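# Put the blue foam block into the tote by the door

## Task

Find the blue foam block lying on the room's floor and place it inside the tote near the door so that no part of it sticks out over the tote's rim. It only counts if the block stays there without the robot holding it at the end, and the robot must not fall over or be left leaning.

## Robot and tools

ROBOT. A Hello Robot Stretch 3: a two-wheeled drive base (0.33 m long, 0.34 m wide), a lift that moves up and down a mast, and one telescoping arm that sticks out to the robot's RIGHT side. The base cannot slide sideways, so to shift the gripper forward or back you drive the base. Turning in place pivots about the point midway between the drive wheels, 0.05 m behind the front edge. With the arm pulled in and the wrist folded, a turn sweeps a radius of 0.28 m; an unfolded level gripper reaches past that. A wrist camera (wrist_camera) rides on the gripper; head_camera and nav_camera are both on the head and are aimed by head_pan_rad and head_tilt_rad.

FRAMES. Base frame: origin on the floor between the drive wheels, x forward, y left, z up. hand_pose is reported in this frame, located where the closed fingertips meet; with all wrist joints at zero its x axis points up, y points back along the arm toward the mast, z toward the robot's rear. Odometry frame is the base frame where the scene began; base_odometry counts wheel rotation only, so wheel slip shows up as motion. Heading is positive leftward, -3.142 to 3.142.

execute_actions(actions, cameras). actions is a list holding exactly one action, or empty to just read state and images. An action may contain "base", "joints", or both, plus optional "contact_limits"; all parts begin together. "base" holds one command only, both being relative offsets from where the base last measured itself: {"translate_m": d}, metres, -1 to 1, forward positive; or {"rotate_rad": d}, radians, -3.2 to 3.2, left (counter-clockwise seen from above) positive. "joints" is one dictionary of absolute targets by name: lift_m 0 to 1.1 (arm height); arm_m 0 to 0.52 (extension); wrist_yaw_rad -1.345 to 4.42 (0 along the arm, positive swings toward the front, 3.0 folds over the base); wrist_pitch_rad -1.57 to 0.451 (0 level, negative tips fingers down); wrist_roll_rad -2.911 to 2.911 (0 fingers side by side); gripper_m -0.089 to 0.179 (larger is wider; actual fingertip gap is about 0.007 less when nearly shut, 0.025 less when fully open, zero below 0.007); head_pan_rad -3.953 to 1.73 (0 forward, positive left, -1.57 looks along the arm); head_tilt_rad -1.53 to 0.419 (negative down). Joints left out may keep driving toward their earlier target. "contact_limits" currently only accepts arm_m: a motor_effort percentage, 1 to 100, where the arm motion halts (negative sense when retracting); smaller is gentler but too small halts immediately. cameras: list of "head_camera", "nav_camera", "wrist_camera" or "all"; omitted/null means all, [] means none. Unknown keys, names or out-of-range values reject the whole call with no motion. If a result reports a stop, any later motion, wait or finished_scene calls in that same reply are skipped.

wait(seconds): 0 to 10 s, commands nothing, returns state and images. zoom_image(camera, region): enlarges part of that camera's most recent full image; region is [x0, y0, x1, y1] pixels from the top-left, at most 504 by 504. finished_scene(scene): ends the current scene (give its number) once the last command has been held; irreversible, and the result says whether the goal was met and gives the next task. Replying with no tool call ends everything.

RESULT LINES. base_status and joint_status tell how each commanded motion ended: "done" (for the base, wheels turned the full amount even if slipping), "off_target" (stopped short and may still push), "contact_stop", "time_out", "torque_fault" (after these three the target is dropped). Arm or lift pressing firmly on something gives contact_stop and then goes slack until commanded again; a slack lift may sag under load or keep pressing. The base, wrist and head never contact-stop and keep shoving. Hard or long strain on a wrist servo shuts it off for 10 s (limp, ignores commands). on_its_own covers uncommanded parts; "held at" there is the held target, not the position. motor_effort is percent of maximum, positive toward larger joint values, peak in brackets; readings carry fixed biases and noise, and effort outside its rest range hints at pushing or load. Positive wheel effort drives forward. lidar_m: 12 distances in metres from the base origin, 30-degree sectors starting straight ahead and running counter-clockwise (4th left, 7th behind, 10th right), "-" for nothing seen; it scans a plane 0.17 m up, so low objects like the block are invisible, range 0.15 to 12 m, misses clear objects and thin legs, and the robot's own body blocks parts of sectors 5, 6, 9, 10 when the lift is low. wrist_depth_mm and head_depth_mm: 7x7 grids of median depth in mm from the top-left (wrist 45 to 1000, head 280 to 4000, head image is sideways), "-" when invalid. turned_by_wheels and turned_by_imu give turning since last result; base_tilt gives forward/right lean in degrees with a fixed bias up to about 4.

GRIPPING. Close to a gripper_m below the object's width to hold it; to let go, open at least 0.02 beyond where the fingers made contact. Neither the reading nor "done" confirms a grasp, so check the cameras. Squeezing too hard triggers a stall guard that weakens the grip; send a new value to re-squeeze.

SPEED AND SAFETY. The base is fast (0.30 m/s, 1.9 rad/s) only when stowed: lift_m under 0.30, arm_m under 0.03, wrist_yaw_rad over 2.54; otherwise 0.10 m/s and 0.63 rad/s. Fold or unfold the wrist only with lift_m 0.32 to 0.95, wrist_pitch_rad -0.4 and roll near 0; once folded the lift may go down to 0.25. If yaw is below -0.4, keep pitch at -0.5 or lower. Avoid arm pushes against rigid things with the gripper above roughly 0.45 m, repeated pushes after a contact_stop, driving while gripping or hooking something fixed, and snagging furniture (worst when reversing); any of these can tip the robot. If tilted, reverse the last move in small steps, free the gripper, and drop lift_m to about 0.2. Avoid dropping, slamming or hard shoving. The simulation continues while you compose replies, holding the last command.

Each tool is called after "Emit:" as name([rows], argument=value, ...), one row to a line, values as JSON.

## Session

Emit:
execute_actions([
  {"joints":{"head_tilt_rad":-0.8,"head_pan_rad":0.7,"lift_m":0.25,"wrist_pitch_rad":-0.4,"wrist_yaw_rad":3.0}},
], cameras=["nav_camera"])

Emit:
execute_actions([
  {"joints":{"head_pan_rad":-1.2}},
], cameras=["nav_camera"])

Emit:
execute_actions([
  {"joints":{"head_pan_rad":-3.2}},
], cameras=["nav_camera"])

Scene clock: 2.77 s.
base_odometry: x=+0.000 y=+0.000 heading=+0.000 (m, m, rad; odometry frame)
turned_by_wheels: +0.000 (rad since the last result)
turned_by_imu: +0.000 (rad since the last result)
base_tilt: forward=+1.3 right=+0.4 (deg)
lidar_m: 1.42 0.92 0.83 0.83 1.02 1.25 1.25 1.00 0.91 0.91 1.12 2.21
head_depth_mm: 954 1096 1288 1562 1537 1320 1155 / 897 1023 1183 1417 1560 1337 1158 / 847 959 1100 1293 1494 1342 1171 / 801 905 1030 1208 1434 1359 1188 / 765 861 962 1110 1303 1372 1190 / 722 803 904 1032 1200 1352 1202 / 690 763 853 963 1113 1305 1210
base_status: not commanded
joint_positions: lift_m=+0.251 arm_m=+0.000 wrist_yaw_rad=+3.003 wrist_pitch_rad=-0.420 wrist_roll_rad=+0.002 gripper_m=+0.037 head_pan_rad=+0.693 head_tilt_rad=-0.790
joint_status: all done
motor_effort: left_wheel=+0(0) right_wheel=+0(0) lift_m=+11(14) arm_m=+0(0) wrist_yaw_rad=-2(2) wrist_pitch_rad=+10(10) wrist_roll_rad=+0(0) gripper_m=-1(0) head_pan_rad=+4(50) head_tilt_rad=-7(57) (%)
hand_pose: x=+0.0097 y=+0.0773 z=+0.2627 quat_wxyz=(+0.196, +0.700, +0.099, +0.679) (m; base frame)
wrist_depth_mm: - 862 876 847 808 813 786 / - - 916 898 862 848 813 / 875 - 796 764 700 675 655 / 688 - 637 602 594 564 543 / 572 546 - 542 510 473 459 / 494 496 - - 419 425 403 / - - - - 381 373 360
pictures: nav_camera (sideways: a quarter turn counterclockwise sets it upright)
Images, in order (width x height): nav_camera 672x504.

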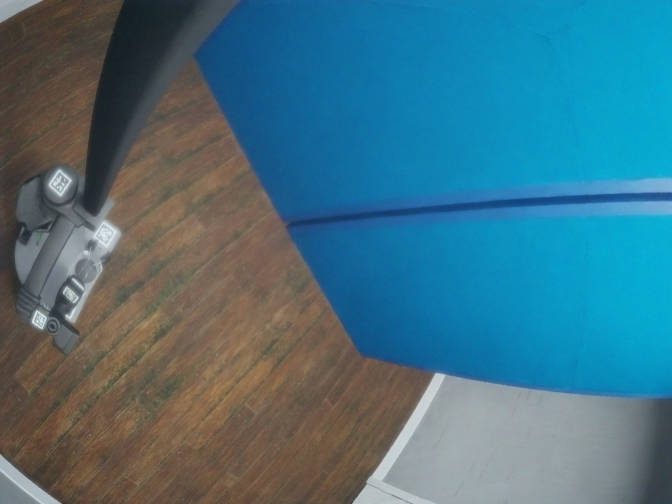

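Scene clock: 4.27 s.
base_odometry: x=+0.000 y=+0.000 heading=+0.000 (m, m, rad; odometry frame)
turned_by_wheels: +0.000 (rad since the last result)
turned_by_imu: +0.000 (rad since the last result)
base_tilt: forward=+1.4 right=+0.4 (deg)
lidar_m: 1.42 0.92 0.83 0.83 1.02 1.24 1.25 1.00 0.91 0.92 1.12 2.21
head_depth_mm: 860 960 1083 1240 1431 1314 1155 / 927 1043 1189 1380 1518 1333 1165 / 1005 1137 1320 1567 1584 1349 1170 / 1095 1260 1478 1760 1598 1361 1186 / 1205 1412 1695 1904 1610 1371 1199 / 1344 1590 1976 1982 1645 1390 1205 / 1510 1845 2290 2003 1660 1397 1214
base_status: not commanded
joint_positions: lift_m=+0.251 arm_m=+0.000 wrist_yaw_rad=+3.003 wrist_pitch_rad=-0.420 wrist_roll_rad=+0.002 gripper_m=+0.037 head_pan_rad=-1.193 head_tilt_rad=-0.790
joint_status: all done
motor_effort: left_wheel=+0(0) right_wheel=+0(0) lift_m=+11(10) arm_m=-1(0) wrist_yaw_rad=-2(2) wrist_pitch_rad=+10(10) wrist_roll_rad=+0(1) gripper_m=+0(0) head_pan_rad=-5(53) head_tilt_rad=-6(7) (%)
hand_pose: x=+0.0097 y=+0.0773 z=+0.2627 quat_wxyz=(+0.196, +0.700, +0.099, +0.679) (m; base frame)
wrist_depth_mm: - 871 888 840 816 828 775 / - - 925 871 882 816 810 / 864 - 775 746 697 675 641 / 694 - 641 606 594 561 539 / 576 546 - 532 504 483 466 / 491 487 - - 421 419 405 / - - - - 378 372 362
pictures: nav_camera (sideways: a quarter turn counterclockwise sets it upright)
Images, in order (width x height): nav_camera 672x504.

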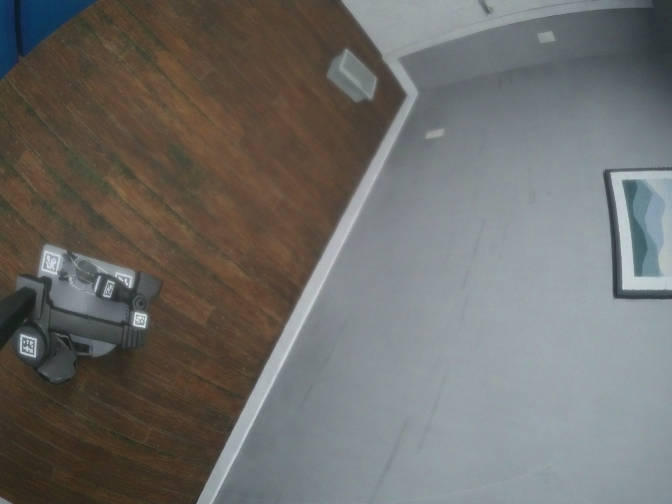

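Scene clock: 5.80 s.
base_odometry: x=+0.000 y=+0.000 heading=+0.000 (m, m, rad; odometry frame)
turned_by_wheels: +0.000 (rad since the last result)
turned_by_imu: +0.000 (rad since the last result)
base_tilt: forward=+1.3 right=+0.5 (deg)
lidar_m: 1.42 0.92 0.83 0.83 1.02 1.24 1.25 1.00 0.91 0.91 1.12 2.21
head_depth_mm: 1227 1393 1474 1706 1541 1320 1150 / 1269 1432 1519 1728 1555 1332 1180 / 1288 1446 1545 1754 1583 1347 1186 / 1352 1576 1821 1928 1586 1363 1186 / 1439 1657 1928 1953 1614 1375 1197 / 1486 1641 1756 1821 1633 1394 1202 / 1333 1395 1465 1536 1569 1403 1212
base_status: not commanded
joint_positions: lift_m=+0.251 arm_m=+0.000 wrist_yaw_rad=+3.003 wrist_pitch_rad=-0.420 wrist_roll_rad=+0.002 gripper_m=+0.037 head_pan_rad=-3.193 head_tilt_rad=-0.790
joint_status: all done
motor_effort: left_wheel=+0(0) right_wheel=+0(0) lift_m=+11(11) arm_m=+0(0) wrist_yaw_rad=-3(2) wrist_pitch_rad=+10(10) wrist_roll_rad=+1(1) gripper_m=+0(0) head_pan_rad=-5(54) head_tilt_rad=-7(8) (%)
hand_pose: x=+0.0097 y=+0.0773 z=+0.2627 quat_wxyz=(+0.196, +0.700, +0.099, +0.679) (m; base frame)
wrist_depth_mm: - 874 856 851 821 799 791 / - - 926 897 858 824 804 / 897 - 809 741 713 683 636 / 698 - 643 612 585 569 547 / 575 556 - 527 509 478 470 / 488 498 - - 416 417 405 / - - - - 377 368 358
pictures: nav_camera (sideways: a quarter turn counterclockwise sets it upright)
Images, in order (width x height): nav_camera 672x504.

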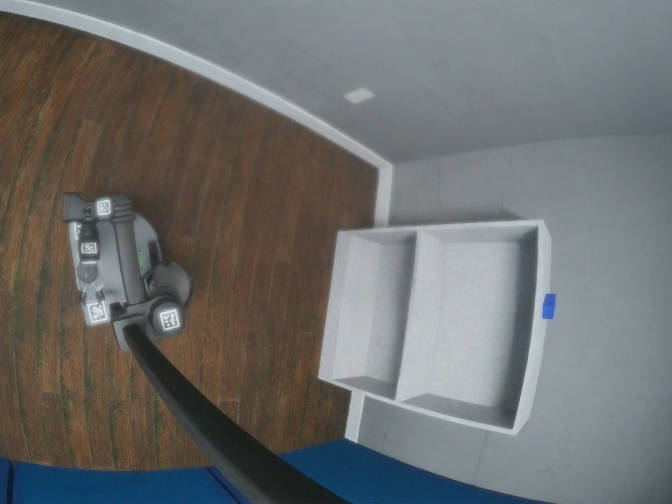

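Emit:
execute_actions([
  {"base":{"rotate_rad":-0.18},"joints":{"head_pan_rad":0.6,"head_tilt_rad":-0.7}},
], cameras=[])

Emit:
execute_actions([
  {"base":{"translate_m":1.0}},
], cameras=[])

Emit:
execute_actions([
  {"base":{"translate_m":0.8}},
], cameras=[])

Emit:
execute_actions([
  {"base":{"rotate_rad":1.41}},
], cameras=["nav_camera"])

Scene clock: 9.67 s.
base_odometry: x=+0.000 y=+0.000 heading=-0.180 (m, m, rad; odometry frame)
turned_by_wheels: -0.180 (rad since the last result)
turned_by_imu: -0.179 (rad since the last result)
base_tilt: forward=+1.4 right=+0.5 (deg)
lidar_m: 2.25 1.01 0.83 0.83 0.92 1.24 1.25 1.10 0.91 0.91 1.00 1.60
head_depth_mm: 2183 2463 2586 2035 1649 1381 1190 / 1203 1351 1542 1810 1676 1404 1203 / 1080 1196 1356 1545 1667 1412 1211 / 979 1076 1199 1348 1548 1428 1223 / 895 979 1078 1202 1353 1439 1236 / 826 894 980 1077 1201 1344 1246 / 764 827 901 976 1075 1194 1250
base_status: done
joint_positions: lift_m=+0.251 arm_m=+0.000 wrist_yaw_rad=+3.003 wrist_pitch_rad=-0.420 wrist_roll_rad=+0.002 gripper_m=+0.037 head_pan_rad=+0.593 head_tilt_rad=-0.704
joint_status: all done
motor_effort: left_wheel=+3(11) right_wheel=-2(7) lift_m=+11(10) arm_m=+0(0) wrist_yaw_rad=-2(2) wrist_pitch_rad=+10(10) wrist_roll_rad=+1(0) gripper_m=-1(0) head_pan_rad=+5(54) head_tilt_rad=+3(17) (%)
hand_pose: x=+0.0098 y=+0.0773 z=+0.2627 quat_wxyz=(+0.196, +0.700, +0.099, +0.679) (m; base frame)
wrist_depth_mm: - 807 812 835 833 885 901 / 860 - 883 886 903 862 802 / 878 - 779 745 694 690 639 / 699 - 638 607 580 566 530 / 577 556 - 533 500 476 454 / 489 492 - - 421 418 408 / - - - - 378 372 362
pictures: none
No camera images: the call's "cameras" was empty. Leave "cameras" out to get every camera's image.

Scene clock: 14.60 s.
base_odometry: x=+0.984 y=-0.179 heading=-0.180 (m, m, rad; odometry frame)
turned_by_wheels: +0.000 (rad since the last result)
turned_by_imu: +0.002 (rad since the last result)
base_tilt: forward=+1.4 right=+0.5 (deg)
lidar_m: 1.27 1.44 0.65 0.64 0.72 1.15 2.23 1.32 1.09 1.09 1.21 1.28
head_depth_mm: 1241 1377 1526 1725 1654 1384 1188 / 1349 1493 1687 1874 1670 1397 1202 / 1464 1638 1860 2028 1699 1420 1213 / 1607 1834 2111 2148 1720 1431 1223 / 1781 2039 2408 2185 1733 1344 1234 / 1987 2341 2698 2048 923 1036 1169 / 2260 2448 689 752 828 919 1035
base_status: done
joint_positions: lift_m=+0.251 arm_m=+0.000 wrist_yaw_rad=+3.002 wrist_pitch_rad=-0.420 wrist_roll_rad=+0.002 gripper_m=+0.037 head_pan_rad=+0.593 head_tilt_rad=-0.704
joint_status: not commanded
motor_effort: left_wheel=+2(13) right_wheel=-2(4) lift_m=+11(11) arm_m=+0(0) wrist_yaw_rad=-1(2) wrist_pitch_rad=+10(10) wrist_roll_rad=+0(1) gripper_m=-1(0) head_pan_rad=+5(5) head_tilt_rad=+2(3) (%)
hand_pose: x=+0.0099 y=+0.0774 z=+0.2628 quat_wxyz=(+0.196, +0.700, +0.099, +0.679) (m; base frame)
wrist_depth_mm: - 629 636 670 653 - - / 680 - 703 734 747 837 808 / 742 - 759 745 706 687 660 / 692 - 640 603 590 560 541 / 573 547 - 540 508 478 468 / 483 496 - - 418 418 407 / - - - - 376 376 361
pictures: none
No camera images: the call's "cameras" was empty. Leave "cameras" out to get every camera's image.

Scene clock: 19.07 s.
base_odometry: x=+1.771 y=-0.322 heading=-0.180 (m, m, rad; odometry frame)
turned_by_wheels: +0.000 (rad since the last result)
turned_by_imu: +0.001 (rad since the last result)
base_tilt: forward=+1.4 right=+0.4 (deg)
lidar_m: 0.48 0.57 0.91 1.05 0.74 0.89 2.88 1.50 1.24 1.18 0.60 0.48
head_depth_mm: 464 511 568 640 730 851 1018 / 502 557 626 714 827 987 1153 / 547 613 696 805 958 1172 1212 / 600 680 787 927 1133 1353 1223 / 666 765 900 1093 1381 1439 1234 / 747 874 1053 1329 1655 1457 1247 / 850 1020 1276 1688 1790 1477 1256
base_status: done
joint_positions: lift_m=+0.251 arm_m=+0.000 wrist_yaw_rad=+3.002 wrist_pitch_rad=-0.420 wrist_roll_rad=+0.002 gripper_m=+0.037 head_pan_rad=+0.593 head_tilt_rad=-0.704
joint_status: not commanded
motor_effort: left_wheel=+2(12) right_wheel=-1(3) lift_m=+11(11) arm_m=+0(0) wrist_yaw_rad=-3(2) wrist_pitch_rad=+10(10) wrist_roll_rad=+0(0) gripper_m=-1(0) head_pan_rad=+4(4) head_tilt_rad=+3(2) (%)
hand_pose: x=+0.0099 y=+0.0774 z=+0.2628 quat_wxyz=(+0.196, +0.700, +0.099, +0.679) (m; base frame)
wrist_depth_mm: - - - - - 895 598 / 578 - - 979 917 807 617 / 595 - 793 747 713 680 606 / 649 - 642 608 589 555 547 / 573 551 - 537 508 473 462 / 484 497 - - 416 419 408 / - - - - 380 370 362
pictures: none
No camera images: the call's "cameras" was empty. Leave "cameras" out to get every camera's image.

Scene clock: 21.23 s.
base_odometry: x=+1.771 y=-0.322 heading=+1.230 (m, m, rad; odometry frame)
turned_by_wheels: +1.410 (rad since the last result)
turned_by_imu: +1.403 (rad since the last result)
base_tilt: forward=+1.3 right=+0.4 (deg)
lidar_m: 2.08 0.67 0.71 2.04 1.73 1.28 1.24 0.69 0.51 0.48 0.53 0.73
head_depth_mm: 3218 3478 2709 2055 1651 1383 1193 / 874 991 2491 1937 1625 1397 1204 / 733 814 912 1044 1213 1349 1216 / 638 698 772 860 992 1185 1228 / 570 628 707 837 1036 1343 1237 / 575 662 779 943 1208 1424 1247 / 623 729 874 1091 1447 1477 1259
base_status: done
joint_positions: lift_m=+0.251 arm_m=+0.000 wrist_yaw_rad=+3.002 wrist_pitch_rad=-0.420 wrist_roll_rad=+0.002 gripper_m=+0.037 head_pan_rad=+0.593 head_tilt_rad=-0.704
joint_status: not commanded
motor_effort: left_wheel=-3(10) right_wheel=+2(7) lift_m=+12(11) arm_m=+0(0) wrist_yaw_rad=-2(1) wrist_pitch_rad=+10(10) wrist_roll_rad=+1(0) gripper_m=+0(0) head_pan_rad=+4(5) head_tilt_rad=+3(3) (%)
hand_pose: x=+0.0099 y=+0.0774 z=+0.2628 quat_wxyz=(+0.196, +0.700, +0.099, +0.679) (m; base frame)
wrist_depth_mm: - - - - - 686 590 / - - - 953 873 724 678 / 879 - 781 746 712 669 642 / 695 - 642 620 584 561 541 / 566 546 - 538 508 474 453 / 487 499 - - 421 427 405 / - - - - 382 371 359
pictures: nav_camera (sideways: a quarter turn counterclockwise sets it upright)
Images, in order (width x height): nav_camera 672x504.

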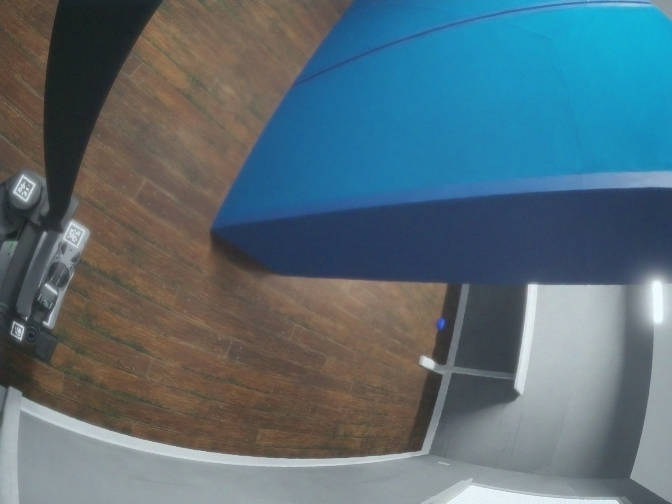

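Emit:
execute_actions([
  {"base":{"translate_m":1.0},"joints":{"head_pan_rad":0.2,"head_tilt_rad":-0.5}},
], cameras=["head_camera"])

Scene clock: 26.53 s.
base_odometry: x=+2.105 y=+0.621 heading=+1.230 (m, m, rad; odometry frame)
turned_by_wheels: +0.000 (rad since the last result)
turned_by_imu: +0.001 (rad since the last result)
base_tilt: forward=+1.4 right=+0.4 (deg)
lidar_m: 2.11 2.64 3.14 0.44 0.46 0.63 1.88 0.73 0.54 0.52 0.55 0.76
head_depth_mm: 2112 2289 2479 2650 2072 1619 1331 / 2160 2336 2561 2696 2093 1637 1343 / 2221 2340 2550 2747 2122 1642 1359 / 2290 2417 2700 2863 2165 1669 1367 / 2331 2456 2784 2938 2172 1685 1379 / 2385 2565 2872 3048 2196 1704 1392 / 2455 2658 2951 3072 2236 1721 1408
base_status: done
joint_positions: lift_m=+0.251 arm_m=+0.000 wrist_yaw_rad=+3.002 wrist_pitch_rad=-0.420 wrist_roll_rad=+0.002 gripper_m=+0.037 head_pan_rad=+0.207 head_tilt_rad=-0.506
joint_status: all done
motor_effort: left_wheel=-3(9) right_wheel=+2(7) lift_m=+11(12) arm_m=+0(1) wrist_yaw_rad=-2(1) wrist_pitch_rad=+10(10) wrist_roll_rad=+1(0) gripper_m=+1(1) head_pan_rad=-4(41) head_tilt_rad=+5(29) (%)
hand_pose: x=+0.0099 y=+0.0774 z=+0.2628 quat_wxyz=(+0.196, +0.700, +0.099, +0.679) (m; base frame)
wrist_depth_mm: - 411 - - - - - / 419 - 815 980 895 841 809 / 457 - 540 763 705 671 659 / 510 - 569 619 590 559 543 / 543 551 - 531 504 473 466 / 489 486 - - 417 419 407 / - - - - 377 372 358
pictures: head_camera (sideways: a quarter turn clockwise sets it upright)
Images, in order (width x height): head_camera 896x504.

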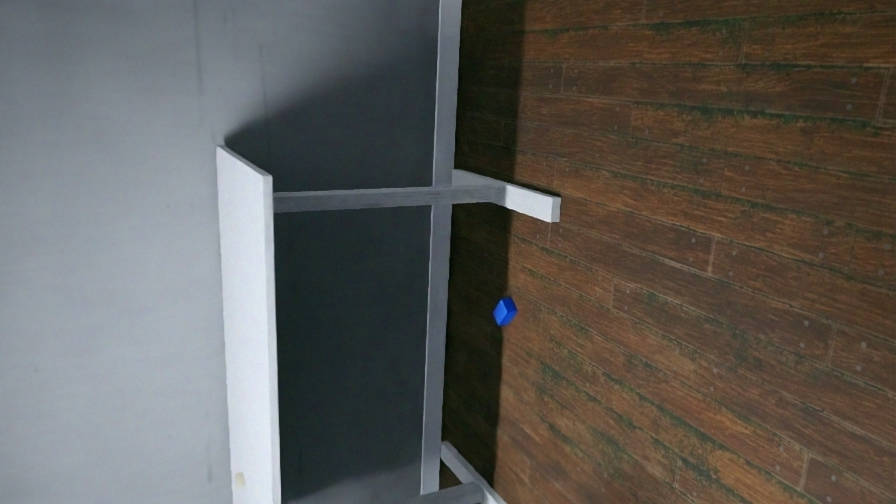

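Emit:
execute_actions([
  {"base":{"rotate_rad":0.5}},
], cameras=[])

Emit:
execute_actions([
  {"base":{"translate_m":1.0}},
], cameras=[])

Emit:
execute_actions([
  {"base":{"translate_m":0.77},"joints":{"head_pan_rad":-1.57,"head_tilt_rad":-1.0}},
], cameras=[])

Emit:
execute_actions([
  {"base":{"rotate_rad":1.05}},
], cameras=[])

Emit:
execute_actions([
  {"joints":{"lift_m":0.33}},
], cameras=[])

Emit:
execute_actions([
  {"joints":{"wrist_yaw_rad":0.0,"gripper_m":0.179}},
], cameras=["head_camera","wrist_camera"])

Scene clock: 29.93 s.
base_odometry: x=+2.105 y=+0.621 heading=+1.730 (m, m, rad; odometry frame)
turned_by_wheels: +0.500 (rad since the last result)
turned_by_imu: +0.497 (rad since the last result)
base_tilt: forward=+1.3 right=+0.4 (deg)
lidar_m: 2.62 3.12 0.44 0.45 0.61 2.14 0.75 0.55 0.52 0.54 0.73 1.93
head_depth_mm: 2388 2451 2774 2797 2059 1617 1330 / 2567 2676 3023 2878 2080 1638 1347 / 2763 2921 3175 2868 2114 1648 1359 / 3039 3266 3677 3014 2151 1671 1370 / 3327 3691 - 3036 2177 1682 1381 / 3508 3737 3994 3118 2227 1699 1393 / 3239 3406 3459 3167 2246 1723 1405
base_status: done
joint_positions: lift_m=+0.251 arm_m=+0.000 wrist_yaw_rad=+3.002 wrist_pitch_rad=-0.420 wrist_roll_rad=+0.002 gripper_m=+0.037 head_pan_rad=+0.207 head_tilt_rad=-0.506
joint_status: not commanded
motor_effort: left_wheel=-4(10) right_wheel=+2(6) lift_m=+11(11) arm_m=+0(1) wrist_yaw_rad=-2(2) wrist_pitch_rad=+9(10) wrist_roll_rad=+0(0) gripper_m=+0(1) head_pan_rad=-4(5) head_tilt_rad=+4(4) (%)
hand_pose: x=+0.0099 y=+0.0774 z=+0.2628 quat_wxyz=(+0.196, +0.700, +0.099, +0.679) (m; base frame)
wrist_depth_mm: - 523 502 473 - - - / - - 563 524 850 858 797 / 874 - 612 573 677 674 642 / 697 - 642 602 586 557 534 / 579 549 - 539 498 482 463 / 486 487 - - 417 414 405 / - - - - 385 370 361
pictures: none
No camera images: the call's "cameras" was empty. Leave "cameras" out to get every camera's image.

Scene clock: 34.87 s.
base_odometry: x=+1.947 y=+1.608 heading=+1.730 (m, m, rad; odometry frame)
turned_by_wheels: +0.000 (rad since the last result)
turned_by_imu: +0.001 (rad since the last result)
base_tilt: forward=+1.5 right=+0.5 (deg)
lidar_m: 1.66 1.68 2.36 1.95 1.23 0.91 1.45 1.06 1.01 1.04 1.42 1.21
head_depth_mm: 1542 1662 1169 1949 2011 1621 1328 / 1661 1793 1214 2139 2096 1632 1344 / 1793 1937 1369 2359 2117 1646 1355 / 1972 2147 1549 2457 2045 1676 1371 / 2159 2372 2578 2845 2184 1689 1383 / 2379 2633 3015 3100 2195 1707 1396 / 2625 2852 3058 3100 2224 1731 1406
base_status: done
joint_positions: lift_m=+0.251 arm_m=+0.000 wrist_yaw_rad=+3.002 wrist_pitch_rad=-0.420 wrist_roll_rad=+0.002 gripper_m=+0.037 head_pan_rad=+0.207 head_tilt_rad=-0.506
joint_status: not commanded
motor_effort: left_wheel=-4(10) right_wheel=+2(6) lift_m=+11(12) arm_m=-1(0) wrist_yaw_rad=-1(2) wrist_pitch_rad=+10(9) wrist_roll_rad=+0(1) gripper_m=+0(1) head_pan_rad=-5(5) head_tilt_rad=+5(3) (%)
hand_pose: x=+0.0099 y=+0.0774 z=+0.2628 quat_wxyz=(+0.195, +0.700, +0.099, +0.679) (m; base frame)
wrist_depth_mm: - - - - - - - / 970 - - 972 906 838 784 / 834 - 788 737 710 676 648 / 689 - 635 611 589 563 541 / 568 550 - 534 506 479 461 / 486 498 - - 421 423 408 / - - - - 377 374 356
pictures: none
No camera images: the call's "cameras" was empty. Leave "cameras" out to get every camera's image.

Scene clock: 39.23 s.
base_odometry: x=+1.825 y=+2.369 heading=+1.730 (m, m, rad; odometry frame)
turned_by_wheels: +0.000 (rad since the last result)
turned_by_imu: +0.001 (rad since the last result)
base_tilt: forward=+1.3 right=+0.4 (deg)
lidar_m: 1.03 0.94 1.91 2.29 1.64 1.63 1.63 1.44 1.38 1.43 0.68 1.00
head_depth_mm: 1305 1503 1713 1551 1372 1215 1129 / 1370 1541 1777 1573 1371 1232 - / 1435 554 1771 1581 1390 1242 - / 1498 562 483 1578 1399 1252 1128 / 1469 572 479 427 1377 1267 1138 / 1252 584 485 417 385 1277 1148 / 1088 592 492 423 369 1227 1155
base_status: done
joint_positions: lift_m=+0.251 arm_m=+0.000 wrist_yaw_rad=+3.002 wrist_pitch_rad=-0.420 wrist_roll_rad=+0.002 gripper_m=+0.037 head_pan_rad=-1.563 head_tilt_rad=-0.988
joint_status: all done
motor_effort: left_wheel=-3(8) right_wheel=+2(7) lift_m=+11(12) arm_m=-1(1) wrist_yaw_rad=-2(2) wrist_pitch_rad=+9(10) wrist_roll_rad=+0(1) gripper_m=+0(1) head_pan_rad=-4(54) head_tilt_rad=-8(47) (%)
hand_pose: x=+0.0099 y=+0.0774 z=+0.2628 quat_wxyz=(+0.195, +0.700, +0.099, +0.679) (m; base frame)
wrist_depth_mm: - - - - - - - / - - - 973 914 812 756 / 881 - 818 733 699 680 638 / 708 - 645 615 582 551 533 / 578 546 - 541 508 475 467 / 492 492 - - 416 423 402 / - - - - 378 372 361
pictures: none
No camera images: the call's "cameras" was empty. Leave "cameras" out to get every camera's image.

Scene clock: 41.10 s.
base_odometry: x=+1.825 y=+2.369 heading=+2.779 (m, m, rad; odometry frame)
turned_by_wheels: +1.050 (rad since the last result)
turned_by_imu: +1.045 (rad since the last result)
base_tilt: forward=+1.4 right=+0.4 (deg)
lidar_m: 1.92 2.29 1.64 1.63 1.63 1.44 1.38 1.43 0.68 1.00 1.03 0.94
head_depth_mm: 657 536 453 392 1297 1216 1127 / 670 544 459 397 1308 1227 - / 683 553 466 402 374 1245 - / 697 564 472 407 377 1256 1127 / 712 572 478 412 381 1271 1138 / 728 582 486 417 385 1277 1152 / 745 593 494 422 383 1289 1160
base_status: done
joint_positions: lift_m=+0.251 arm_m=+0.000 wrist_yaw_rad=+3.002 wrist_pitch_rad=-0.420 wrist_roll_rad=+0.002 gripper_m=+0.037 head_pan_rad=-1.563 head_tilt_rad=-0.988
joint_status: not commanded
motor_effort: left_wheel=-3(10) right_wheel=+2(8) lift_m=+11(12) arm_m=+0(0) wrist_yaw_rad=-2(1) wrist_pitch_rad=+9(10) wrist_roll_rad=+1(0) gripper_m=+0(1) head_pan_rad=-4(4) head_tilt_rad=-9(8) (%)
hand_pose: x=+0.0099 y=+0.0774 z=+0.2628 quat_wxyz=(+0.195, +0.700, +0.099, +0.679) (m; base frame)
wrist_depth_mm: - - - - - - - / - - - 950 894 865 812 / 895 - 798 749 711 687 657 / 691 - 648 614 584 561 538 / 580 551 - 532 504 475 464 / 489 490 - - 424 419 409 / - - - - 382 370 361
pictures: none
No camera images: the call's "cameras" was empty. Leave "cameras" out to get every camera's image.

Scene clock: 42.67 s.
base_odometry: x=+1.825 y=+2.369 heading=+2.779 (m, m, rad; odometry frame)
turned_by_wheels: +0.000 (rad since the last result)
turned_by_imu: +0.000 (rad since the last result)
base_tilt: forward=+1.3 right=+0.4 (deg)
lidar_m: 1.92 2.28 1.64 1.62 1.63 1.45 1.38 1.43 0.68 1.00 1.03 0.94
head_depth_mm: 657 536 453 392 1294 1215 1121 / 670 544 459 397 1308 1232 - / 683 553 465 402 375 1246 - / 697 564 471 407 377 1256 1131 / 712 572 479 411 381 1259 1138 / 729 583 486 417 384 1275 1144 / 744 593 493 422 383 1285 1158
base_status: not commanded
joint_positions: lift_m=+0.329 arm_m=+0.000 wrist_yaw_rad=+3.002 wrist_pitch_rad=-0.419 wrist_roll_rad=+0.002 gripper_m=+0.037 head_pan_rad=-1.563 head_tilt_rad=-0.988
joint_status: all done
motor_effort: left_wheel=-3(3) right_wheel=+3(2) lift_m=+27(29) arm_m=+0(0) wrist_yaw_rad=-1(2) wrist_pitch_rad=+10(10) wrist_roll_rad=+0(1) gripper_m=-1(0) head_pan_rad=-4(4) head_tilt_rad=-8(8) (%)
hand_pose: x=+0.0099 y=+0.0774 z=+0.3418 quat_wxyz=(+0.195, +0.700, +0.099, +0.679) (m; base frame)
wrist_depth_mm: - - - - - - - / - - - - - - 983 / - - 962 889 853 822 786 / 848 - 798 740 713 686 650 / 694 669 - 629 606 577 566 / 586 571 - 548 514 514 496 / 522 512 - - 464 452 435
pictures: none
No camera images: the call's "cameras" was empty. Leave "cameras" out to get every camera's image.

Scene clock: 45.17 s.
base_odometry: x=+1.825 y=+2.369 heading=+2.779 (m, m, rad; odometry frame)
turned_by_wheels: +0.000 (rad since the last result)
turned_by_imu: +0.000 (rad since the last result)
base_tilt: forward=+1.4 right=+0.5 (deg)
lidar_m: 1.92 2.28 1.64 1.62 1.63 1.44 1.38 1.43 0.68 1.00 1.03 0.94
head_depth_mm: 657 535 453 392 1296 1220 1120 / 669 544 459 397 1311 1227 - / 682 554 466 402 374 1257 - / 697 562 472 406 377 1251 1129 / 712 572 479 411 381 1267 1137 / 728 582 486 416 384 1280 1149 / 746 592 493 422 383 1284 1159
base_status: not commanded
joint_positions: lift_m=+0.329 arm_m=+0.000 wrist_yaw_rad=+0.003 wrist_pitch_rad=-0.419 wrist_roll_rad=+0.002 gripper_m=+0.179 head_pan_rad=-1.563 head_tilt_rad=-0.988
joint_status: all done
motor_effort: left_wheel=-3(4) right_wheel=+2(3) lift_m=+27(27) arm_m=+0(0) wrist_yaw_rad=-2(3) wrist_pitch_rad=+9(9) wrist_roll_rad=+0(0) gripper_m=-1(85) head_pan_rad=-4(4) head_tilt_rad=-8(8) (%)
hand_pose: x=-0.0208 y=-0.3689 z=+0.3418 quat_wxyz=(+0.692, +0.148, -0.692, -0.147) (m; base frame)
wrist_depth_mm: 666 672 706 730 746 780 805 / 706 733 739 803 811 847 862 / 784 792 803 831 846 787 459 / 811 808 768 735 701 668 471 / 690 666 635 614 602 576 522 / 607 577 555 542 519 512 476 / - 497 491 439 461 451 435
pictures: head_camera (sideways: a quarter turn clockwise sets it upright), wrist_camera
Images, in order (width x height): head_camera 896x504, wrist_camera 644x364.

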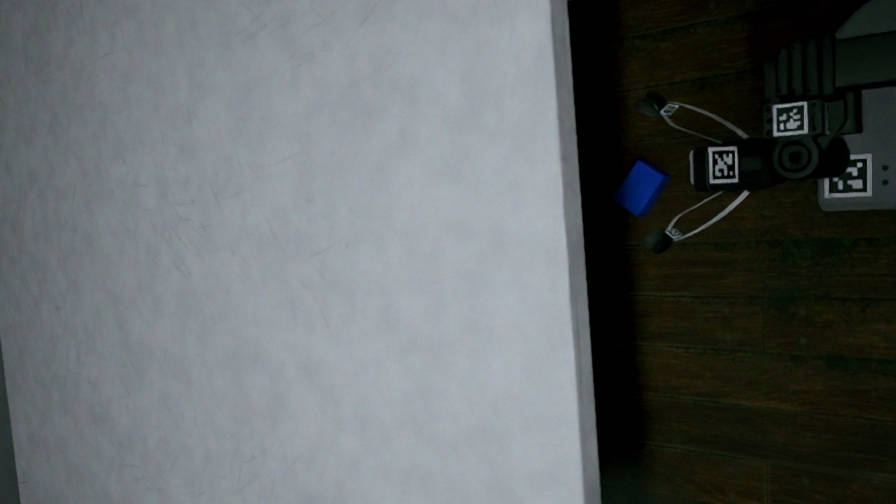

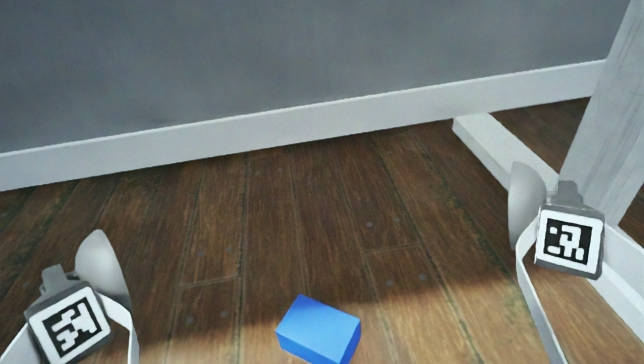

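Emit:
execute_actions([
  {"joints":{"lift_m":0.02,"arm_m":0.05}},
], cameras=["head_camera","wrist_camera"])

Scene clock: 49.23 s.
base_odometry: x=+1.825 y=+2.369 heading=+2.779 (m, m, rad; odometry frame)
turned_by_wheels: +0.000 (rad since the last result)
turned_by_imu: +0.000 (rad since the last result)
base_tilt: forward=+1.4 right=+0.5 (deg)
lidar_m: 1.91 2.28 1.64 1.63 1.62 1.44 1.38 1.43 0.68 1.00 1.03 0.94
head_depth_mm: 655 535 452 392 1299 1217 1125 / 668 544 459 396 1303 1227 - / 683 553 465 401 374 1252 - / 696 563 471 407 377 1253 1126 / 711 572 479 412 381 1265 1139 / 728 582 485 417 384 1281 1151 / 745 594 493 422 383 1289 1157
base_status: not commanded
joint_positions: lift_m=+0.068 arm_m=+0.051 wrist_yaw_rad=+0.003 wrist_pitch_rad=-0.437 wrist_roll_rad=+0.002 gripper_m=+0.179 head_pan_rad=-1.563 head_tilt_rad=-0.988
joint_status: lift_m contact_stop (moved -0.261 of -0.309); the others done
on_its_own: lift_m is slack since a contact_stop, until your next command for it (your +0.020 is given up)
motor_effort: left_wheel=-3(4) right_wheel=+2(2) lift_m=+19(47) arm_m=-4(9) wrist_yaw_rad=-2(9) wrist_pitch_rad=+18(49) wrist_roll_rad=+1(1) gripper_m=+0(0) head_pan_rad=-4(4) head_tilt_rad=-9(7) (%)
hand_pose: x=-0.0209 y=-0.4174 z=+0.0764 quat_wxyz=(+0.690, +0.155, -0.690, -0.153) (m; base frame)
wrist_depth_mm: 590 607 619 626 595 530 448 / 581 544 499 467 443 418 388 / 425 410 384 371 353 336 323 / 345 331 258 235 289 283 269 / 286 278 248 212 250 240 236 / - 236 229 222 217 211 201 / - 207 203 197 193 188 184
pictures: head_camera (sideways: a quarter turn clockwise sets it upright), wrist_camera
ARM HIT: the arm struck its own base hard.
Images, in order (width x height): head_camera 896x504, wrist_camera 644x364.

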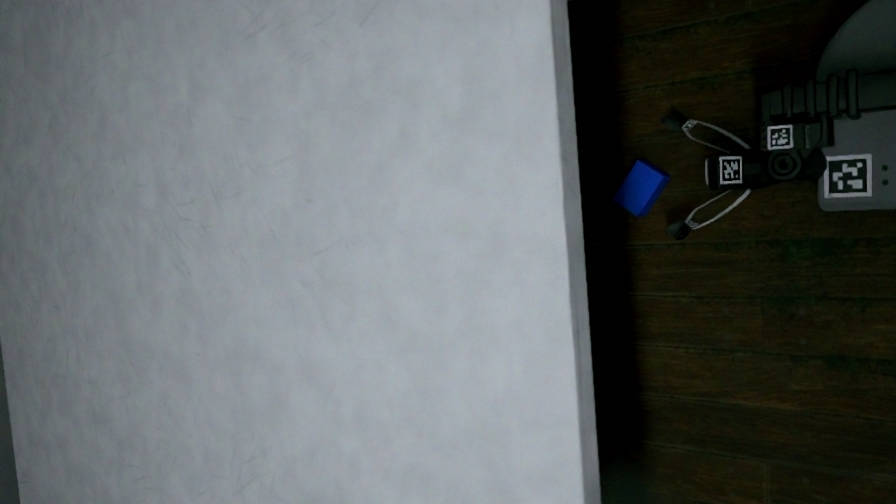

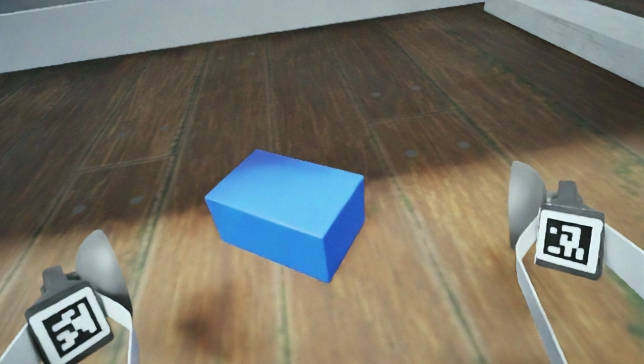

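Emit:
execute_actions([
  {"base":{"translate_m":0.02},"joints":{"lift_m":0.085,"arm_m":0.15,"wrist_pitch_rad":-0.42}},
], cameras=[])

Emit:
execute_actions([
  {"joints":{"lift_m":0.022}},
], cameras=["head_camera","wrist_camera"])

Scene clock: 51.87 s.
base_odometry: x=+1.806 y=+2.376 heading=+2.779 (m, m, rad; odometry frame)
turned_by_wheels: +0.000 (rad since the last result)
turned_by_imu: +0.000 (rad since the last result)
base_tilt: forward=+1.4 right=+0.5 (deg)
lidar_m: 1.89 2.26 1.64 1.63 1.63 1.46 1.40 1.45 0.70 1.00 1.03 0.93
head_depth_mm: 656 535 453 392 1291 1219 1126 / 669 544 459 397 837 1253 - / 681 552 465 403 373 1226 1150 / 696 562 472 407 376 1254 1129 / 711 573 479 411 381 1267 1138 / 729 582 485 416 383 1283 1152 / 744 593 493 422 382 1283 1157
base_status: done
joint_positions: lift_m=+0.084 arm_m=+0.150 wrist_yaw_rad=+0.002 wrist_pitch_rad=-0.436 wrist_roll_rad=+0.002 gripper_m=+0.179 head_pan_rad=-1.563 head_tilt_rad=-0.988
joint_status: all done
motor_effort: left_wheel=-3(5) right_wheel=+3(7) lift_m=+27(26) arm_m=+3(2) wrist_yaw_rad=+0(3) wrist_pitch_rad=+8(19) wrist_roll_rad=+0(0) gripper_m=-2(0) head_pan_rad=-4(4) head_tilt_rad=-8(8) (%)
hand_pose: x=-0.0211 y=-0.5166 z=+0.0930 quat_wxyz=(+0.690, +0.154, -0.690, -0.153) (m; base frame)
wrist_depth_mm: 515 534 546 566 572 579 487 / 545 563 547 506 485 456 418 / 462 439 422 403 377 364 352 / 371 360 342 333 313 309 295 / 310 298 288 279 270 261 258 / - 256 251 190 234 229 217 / - 223 214 168 165 203 199
pictures: none
No camera images: the call's "cameras" was empty. Leave "cameras" out to get every camera's image.

Scene clock: 53.27 s.
base_odometry: x=+1.806 y=+2.376 heading=+2.779 (m, m, rad; odometry frame)
turned_by_wheels: +0.000 (rad since the last result)
turned_by_imu: +0.000 (rad since the last result)
base_tilt: forward=+1.3 right=+0.4 (deg)
lidar_m: 1.90 2.27 1.64 1.63 1.63 1.46 1.40 1.44 0.70 1.00 1.03 0.92
head_depth_mm: 656 534 453 393 1296 1217 1128 / 671 545 458 397 375 1252 - / 683 553 465 402 373 1256 1149 / 696 562 472 407 376 1255 1127 / 713 572 478 412 381 1265 1141 / 728 582 486 417 383 1275 1153 / 744 593 492 422 383 1291 1160
base_status: not commanded
joint_positions: lift_m=+0.023 arm_m=+0.150 wrist_yaw_rad=+0.002 wrist_pitch_rad=-0.436 wrist_roll_rad=+0.002 gripper_m=+0.179 head_pan_rad=-1.563 head_tilt_rad=-0.988
joint_status: all done
motor_effort: left_wheel=-3(4) right_wheel=+2(2) lift_m=+11(28) arm_m=+3(3) wrist_yaw_rad=-1(3) wrist_pitch_rad=+8(8) wrist_roll_rad=+0(1) gripper_m=+0(0) head_pan_rad=-4(4) head_tilt_rad=-8(8) (%)
hand_pose: x=-0.0211 y=-0.5166 z=+0.0311 quat_wxyz=(+0.690, +0.154, -0.690, -0.153) (m; base frame)
wrist_depth_mm: 503 512 529 504 453 427 389 / 439 409 382 362 337 320 305 / 327 311 293 279 269 257 246 / 261 251 239 230 222 218 207 / 217 212 144 135 131 184 181 / - 179 124 118 115 160 152 / - 157 147 108 103 142 140
pictures: head_camera (sideways: a quarter turn clockwise sets it upright), wrist_camera
Images, in order (width x height): head_camera 896x504, wrist_camera 644x364.

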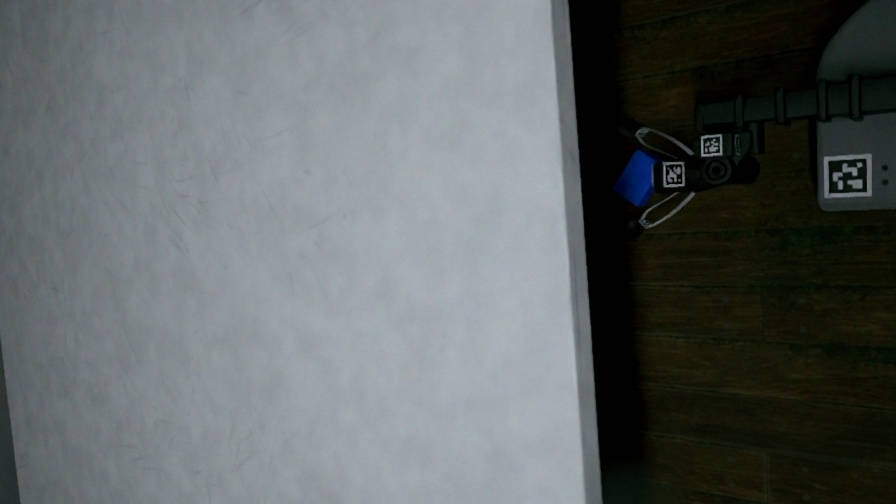

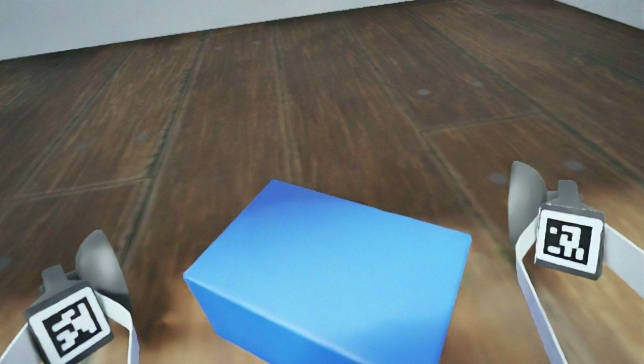

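Emit:
execute_actions([
  {"joints":{"arm_m":0.12}},
], cameras=[])

Emit:
execute_actions([
  {"joints":{"gripper_m":0.05}},
], cameras=["wrist_camera"])

Scene clock: 55.17 s.
base_odometry: x=+1.806 y=+2.376 heading=+2.779 (m, m, rad; odometry frame)
turned_by_wheels: +0.000 (rad since the last result)
turned_by_imu: +0.000 (rad since the last result)
base_tilt: forward=+1.4 right=+0.4 (deg)
lidar_m: 1.90 2.26 1.64 1.63 1.63 1.47 1.40 1.44 0.70 1.00 1.03 0.93
head_depth_mm: 656 536 453 392 1290 1215 1124 / 669 544 459 397 1310 1246 - / 681 552 465 401 374 1251 1148 / 697 562 472 407 377 1247 1132 / 711 571 478 411 381 1268 1139 / 728 582 485 417 383 1279 1148 / 746 593 493 422 383 1285 1158
base_status: not commanded
joint_positions: lift_m=+0.023 arm_m=+0.120 wrist_yaw_rad=+0.002 wrist_pitch_rad=-0.436 wrist_roll_rad=+0.002 gripper_m=+0.179 head_pan_rad=-1.563 head_tilt_rad=-0.988
joint_status: all done
motor_effort: left_wheel=-4(3) right_wheel=+2(2) lift_m=+11(10) arm_m=-3(2) wrist_yaw_rad=-1(2) wrist_pitch_rad=+8(8) wrist_roll_rad=+1(1) gripper_m=+0(0) head_pan_rad=-4(4) head_tilt_rad=-8(7) (%)
hand_pose: x=-0.0211 y=-0.4874 z=+0.0311 quat_wxyz=(+0.690, +0.154, -0.690, -0.153) (m; base frame)
wrist_depth_mm: 532 535 549 502 457 425 391 / 438 415 380 360 338 321 306 / 327 309 295 282 268 255 245 / 261 250 228 161 211 218 207 / 217 211 148 137 139 184 182 / - 181 168 131 150 160 153 / - 158 154 147 142 143 139
pictures: none
No camera images: the call's "cameras" was empty. Leave "cameras" out to get every camera's image.

Scene clock: 57.07 s.
base_odometry: x=+1.806 y=+2.376 heading=+2.779 (m, m, rad; odometry frame)
turned_by_wheels: +0.000 (rad since the last result)
turned_by_imu: +0.000 (rad since the last result)
base_tilt: forward=+1.5 right=+0.4 (deg)
lidar_m: 1.90 2.26 1.64 1.63 1.63 1.46 1.40 1.44 0.70 1.00 1.03 0.93
head_depth_mm: 655 536 453 391 1294 1216 1127 / 670 545 459 397 1310 1251 - / 684 553 466 402 374 1254 1150 / 696 562 472 406 377 1256 1130 / 711 571 478 411 381 1269 1136 / 728 581 486 417 383 1279 1148 / 745 593 493 422 383 1284 1159
base_status: not commanded
joint_positions: lift_m=+0.023 arm_m=+0.120 wrist_yaw_rad=+0.001 wrist_pitch_rad=-0.435 wrist_roll_rad=+0.002 gripper_m=+0.050 head_pan_rad=-1.563 head_tilt_rad=-0.988
joint_status: all done
motor_effort: left_wheel=-3(3) right_wheel=+3(4) lift_m=+11(12) arm_m=-2(3) wrist_yaw_rad=-1(3) wrist_pitch_rad=+7(8) wrist_roll_rad=+1(0) gripper_m=-6(94) head_pan_rad=-4(4) head_tilt_rad=-8(8) (%)
hand_pose: x=-0.0213 y=-0.4875 z=+0.0314 quat_wxyz=(+0.690, +0.153, -0.691, -0.153) (m; base frame)
wrist_depth_mm: 531 543 540 503 458 427 388 / 446 412 384 360 340 323 302 / 329 312 289 205 269 258 247 / 260 251 226 161 228 215 207 / 217 212 170 154 - 186 178 / 186 182 166 167 163 163 157 / 161 159 154 151 147 143 140
pictures: wrist_camera
Images, in order (width x height): wrist_camera 644x364.

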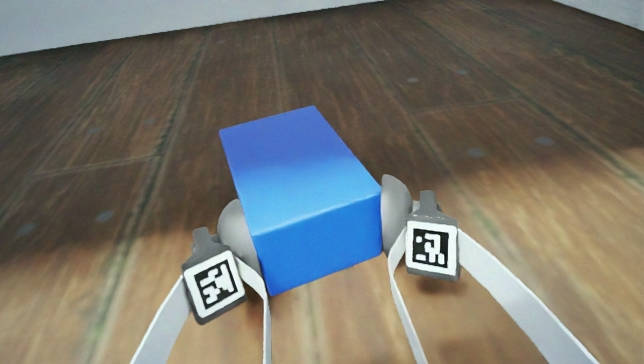

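The block rotated and is held near its end, so I'll regrasp it nearer the centre.

Emit:
execute_actions([
  {"joints":{"gripper_m":0.1}},
], cameras=[])

Emit:
execute_actions([
  {"joints":{"arm_m":0.15}},
], cameras=[])

Emit:
execute_actions([
  {"joints":{"gripper_m":0.02}},
], cameras=[])

Emit:
execute_actions([
  {"joints":{"lift_m":0.36}},
], cameras=["wrist_camera"])

Scene clock: 59.17 s.
base_odometry: x=+1.806 y=+2.376 heading=+2.779 (m, m, rad; odometry frame)
turned_by_wheels: +0.000 (rad since the last result)
turned_by_imu: +0.000 (rad since the last result)
base_tilt: forward=+1.4 right=+0.4 (deg)
lidar_m: 1.90 2.27 1.64 1.64 1.63 1.46 1.40 1.44 0.70 1.00 1.03 0.93
head_depth_mm: 657 534 453 392 1297 1221 1124 / 669 545 459 397 1305 1246 - / 683 553 465 401 373 1271 1143 / 696 561 472 406 376 1257 1125 / 710 572 478 413 381 1267 1134 / 727 582 486 417 383 1279 1148 / 744 592 493 422 383 1297 1154
base_status: not commanded
joint_positions: lift_m=+0.023 arm_m=+0.120 wrist_yaw_rad=+0.001 wrist_pitch_rad=-0.435 wrist_roll_rad=+0.002 gripper_m=+0.100 head_pan_rad=-1.563 head_tilt_rad=-0.988
joint_status: all done
motor_effort: left_wheel=-3(3) right_wheel=+2(2) lift_m=+11(11) arm_m=-3(3) wrist_yaw_rad=-1(0) wrist_pitch_rad=+7(7) wrist_roll_rad=+0(0) gripper_m=+0(78) head_pan_rad=-4(4) head_tilt_rad=-7(7) (%)
hand_pose: x=-0.0213 y=-0.4875 z=+0.0314 quat_wxyz=(+0.690, +0.153, -0.691, -0.153) (m; base frame)
wrist_depth_mm: 533 544 549 503 460 424 396 / 436 412 383 360 336 324 305 / 331 313 288 208 270 258 248 / 260 251 227 160 225 216 207 / 218 214 190 154 186 187 178 / 186 183 171 167 165 157 158 / 162 157 154 150 147 144 140
pictures: none
No camera images: the call's "cameras" was empty. Leave "cameras" out to get every camera's image.

Scene clock: 60.37 s.
base_odometry: x=+1.806 y=+2.376 heading=+2.779 (m, m, rad; odometry frame)
turned_by_wheels: +0.000 (rad since the last result)
turned_by_imu: +0.000 (rad since the last result)
base_tilt: forward=+1.3 right=+0.4 (deg)
lidar_m: 1.90 2.27 1.64 1.63 1.63 1.47 1.40 1.44 0.70 1.00 1.03 0.93
head_depth_mm: 657 536 453 392 1288 1218 1127 / 670 544 458 397 1306 1249 1141 / 682 552 466 402 373 1246 1150 / 695 562 472 406 377 1254 1130 / 710 573 478 412 381 1261 1140 / 729 581 486 417 384 1280 1147 / 744 592 493 422 383 1289 1159
base_status: not commanded
joint_positions: lift_m=+0.023 arm_m=+0.150 wrist_yaw_rad=+0.001 wrist_pitch_rad=-0.435 wrist_roll_rad=+0.002 gripper_m=+0.100 head_pan_rad=-1.563 head_tilt_rad=-0.988
joint_status: all done
motor_effort: left_wheel=-3(3) right_wheel=+2(2) lift_m=+12(11) arm_m=+3(4) wrist_yaw_rad=-2(0) wrist_pitch_rad=+7(7) wrist_roll_rad=+1(1) gripper_m=-1(0) head_pan_rad=-4(4) head_tilt_rad=-8(8) (%)
hand_pose: x=-0.0213 y=-0.5168 z=+0.0314 quat_wxyz=(+0.690, +0.153, -0.691, -0.153) (m; base frame)
wrist_depth_mm: 504 518 522 505 464 435 394 / 442 412 380 364 339 320 307 / 329 312 299 283 270 257 245 / 262 250 177 161 227 215 207 / 218 212 145 136 142 188 177 / 185 181 128 127 159 158 157 / 161 157 152 144 146 143 140
pictures: none
No camera images: the call's "cameras" was empty. Leave "cameras" out to get every camera's image.

Scene clock: 61.67 s.
base_odometry: x=+1.806 y=+2.376 heading=+2.779 (m, m, rad; odometry frame)
turned_by_wheels: +0.000 (rad since the last result)
turned_by_imu: +0.000 (rad since the last result)
base_tilt: forward=+1.3 right=+0.4 (deg)
lidar_m: 1.90 2.27 1.64 1.64 1.63 1.46 1.40 1.44 0.70 1.00 1.03 0.92
head_depth_mm: 656 535 453 392 1296 1220 1126 / 668 543 458 398 1301 1252 1144 / 681 553 465 401 373 1249 1147 / 697 562 472 407 377 1256 1131 / 712 573 479 412 381 1263 1137 / 729 581 486 416 383 1278 1150 / 745 594 492 422 383 1294 1162
base_status: not commanded
joint_positions: lift_m=+0.023 arm_m=+0.150 wrist_yaw_rad=+0.001 wrist_pitch_rad=-0.435 wrist_roll_rad=+0.002 gripper_m=+0.021 head_pan_rad=-1.563 head_tilt_rad=-0.988
joint_status: all done
motor_effort: left_wheel=-3(2) right_wheel=+2(2) lift_m=+11(11) arm_m=+3(3) wrist_yaw_rad=-1(0) wrist_pitch_rad=+7(7) wrist_roll_rad=+1(0) gripper_m=-19(94) head_pan_rad=-4(5) head_tilt_rad=-8(8) (%)
hand_pose: x=-0.0213 y=-0.5168 z=+0.0314 quat_wxyz=(+0.690, +0.153, -0.691, -0.153) (m; base frame)
wrist_depth_mm: 509 521 527 495 460 427 393 / 447 406 381 363 339 322 306 / 332 313 294 278 268 259 245 / 261 251 177 160 230 215 207 / 217 211 143 135 133 187 178 / 185 182 122 126 157 160 156 / 161 160 152 145 147 142 139
pictures: none
No camera images: the call's "cameras" was empty. Leave "cameras" out to get every camera's image.

Scene clock: 65.57 s.
base_odometry: x=+1.806 y=+2.376 heading=+2.779 (m, m, rad; odometry frame)
turned_by_wheels: +0.000 (rad since the last result)
turned_by_imu: +0.000 (rad since the last result)
base_tilt: forward=+1.4 right=+0.5 (deg)
lidar_m: 1.90 2.26 1.64 1.64 1.63 1.46 1.40 1.45 0.70 1.00 1.03 0.93
head_depth_mm: 656 536 453 392 1297 1218 1121 / 668 544 459 397 369 1193 1140 / 682 553 465 402 371 1223 1150 / 696 562 472 407 377 1252 1128 / 712 573 478 411 381 1271 1140 / 727 581 485 417 383 1276 1152 / 743 593 493 422 383 1285 1154
base_status: not commanded
joint_positions: lift_m=+0.359 arm_m=+0.150 wrist_yaw_rad=+0.001 wrist_pitch_rad=-0.437 wrist_roll_rad=+0.002 gripper_m=+0.021 head_pan_rad=-1.563 head_tilt_rad=-0.988
joint_status: all done
motor_effort: left_wheel=-3(3) right_wheel=+2(2) lift_m=+27(26) arm_m=+3(4) wrist_yaw_rad=-1(1) wrist_pitch_rad=+8(8) wrist_roll_rad=+1(0) gripper_m=-18(19) head_pan_rad=-4(4) head_tilt_rad=-8(8) (%)
hand_pose: x=-0.0213 y=-0.5166 z=+0.3680 quat_wxyz=(+0.690, +0.154, -0.690, -0.153) (m; base frame)
wrist_depth_mm: 522 544 555 578 597 635 641 / 572 589 610 645 655 691 734 / 627 650 683 703 719 750 789 / 690 714 177 161 764 694 684 / 739 703 142 136 134 609 567 / 619 606 122 126 516 525 500 / 538 535 509 150 486 467 463
pictures: wrist_camera
Images, in order (width x height): wrist_camera 644x364.

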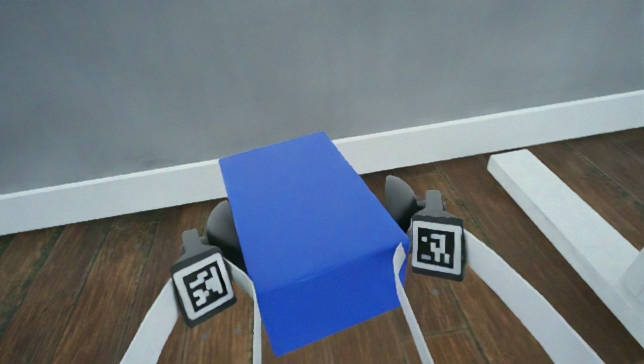

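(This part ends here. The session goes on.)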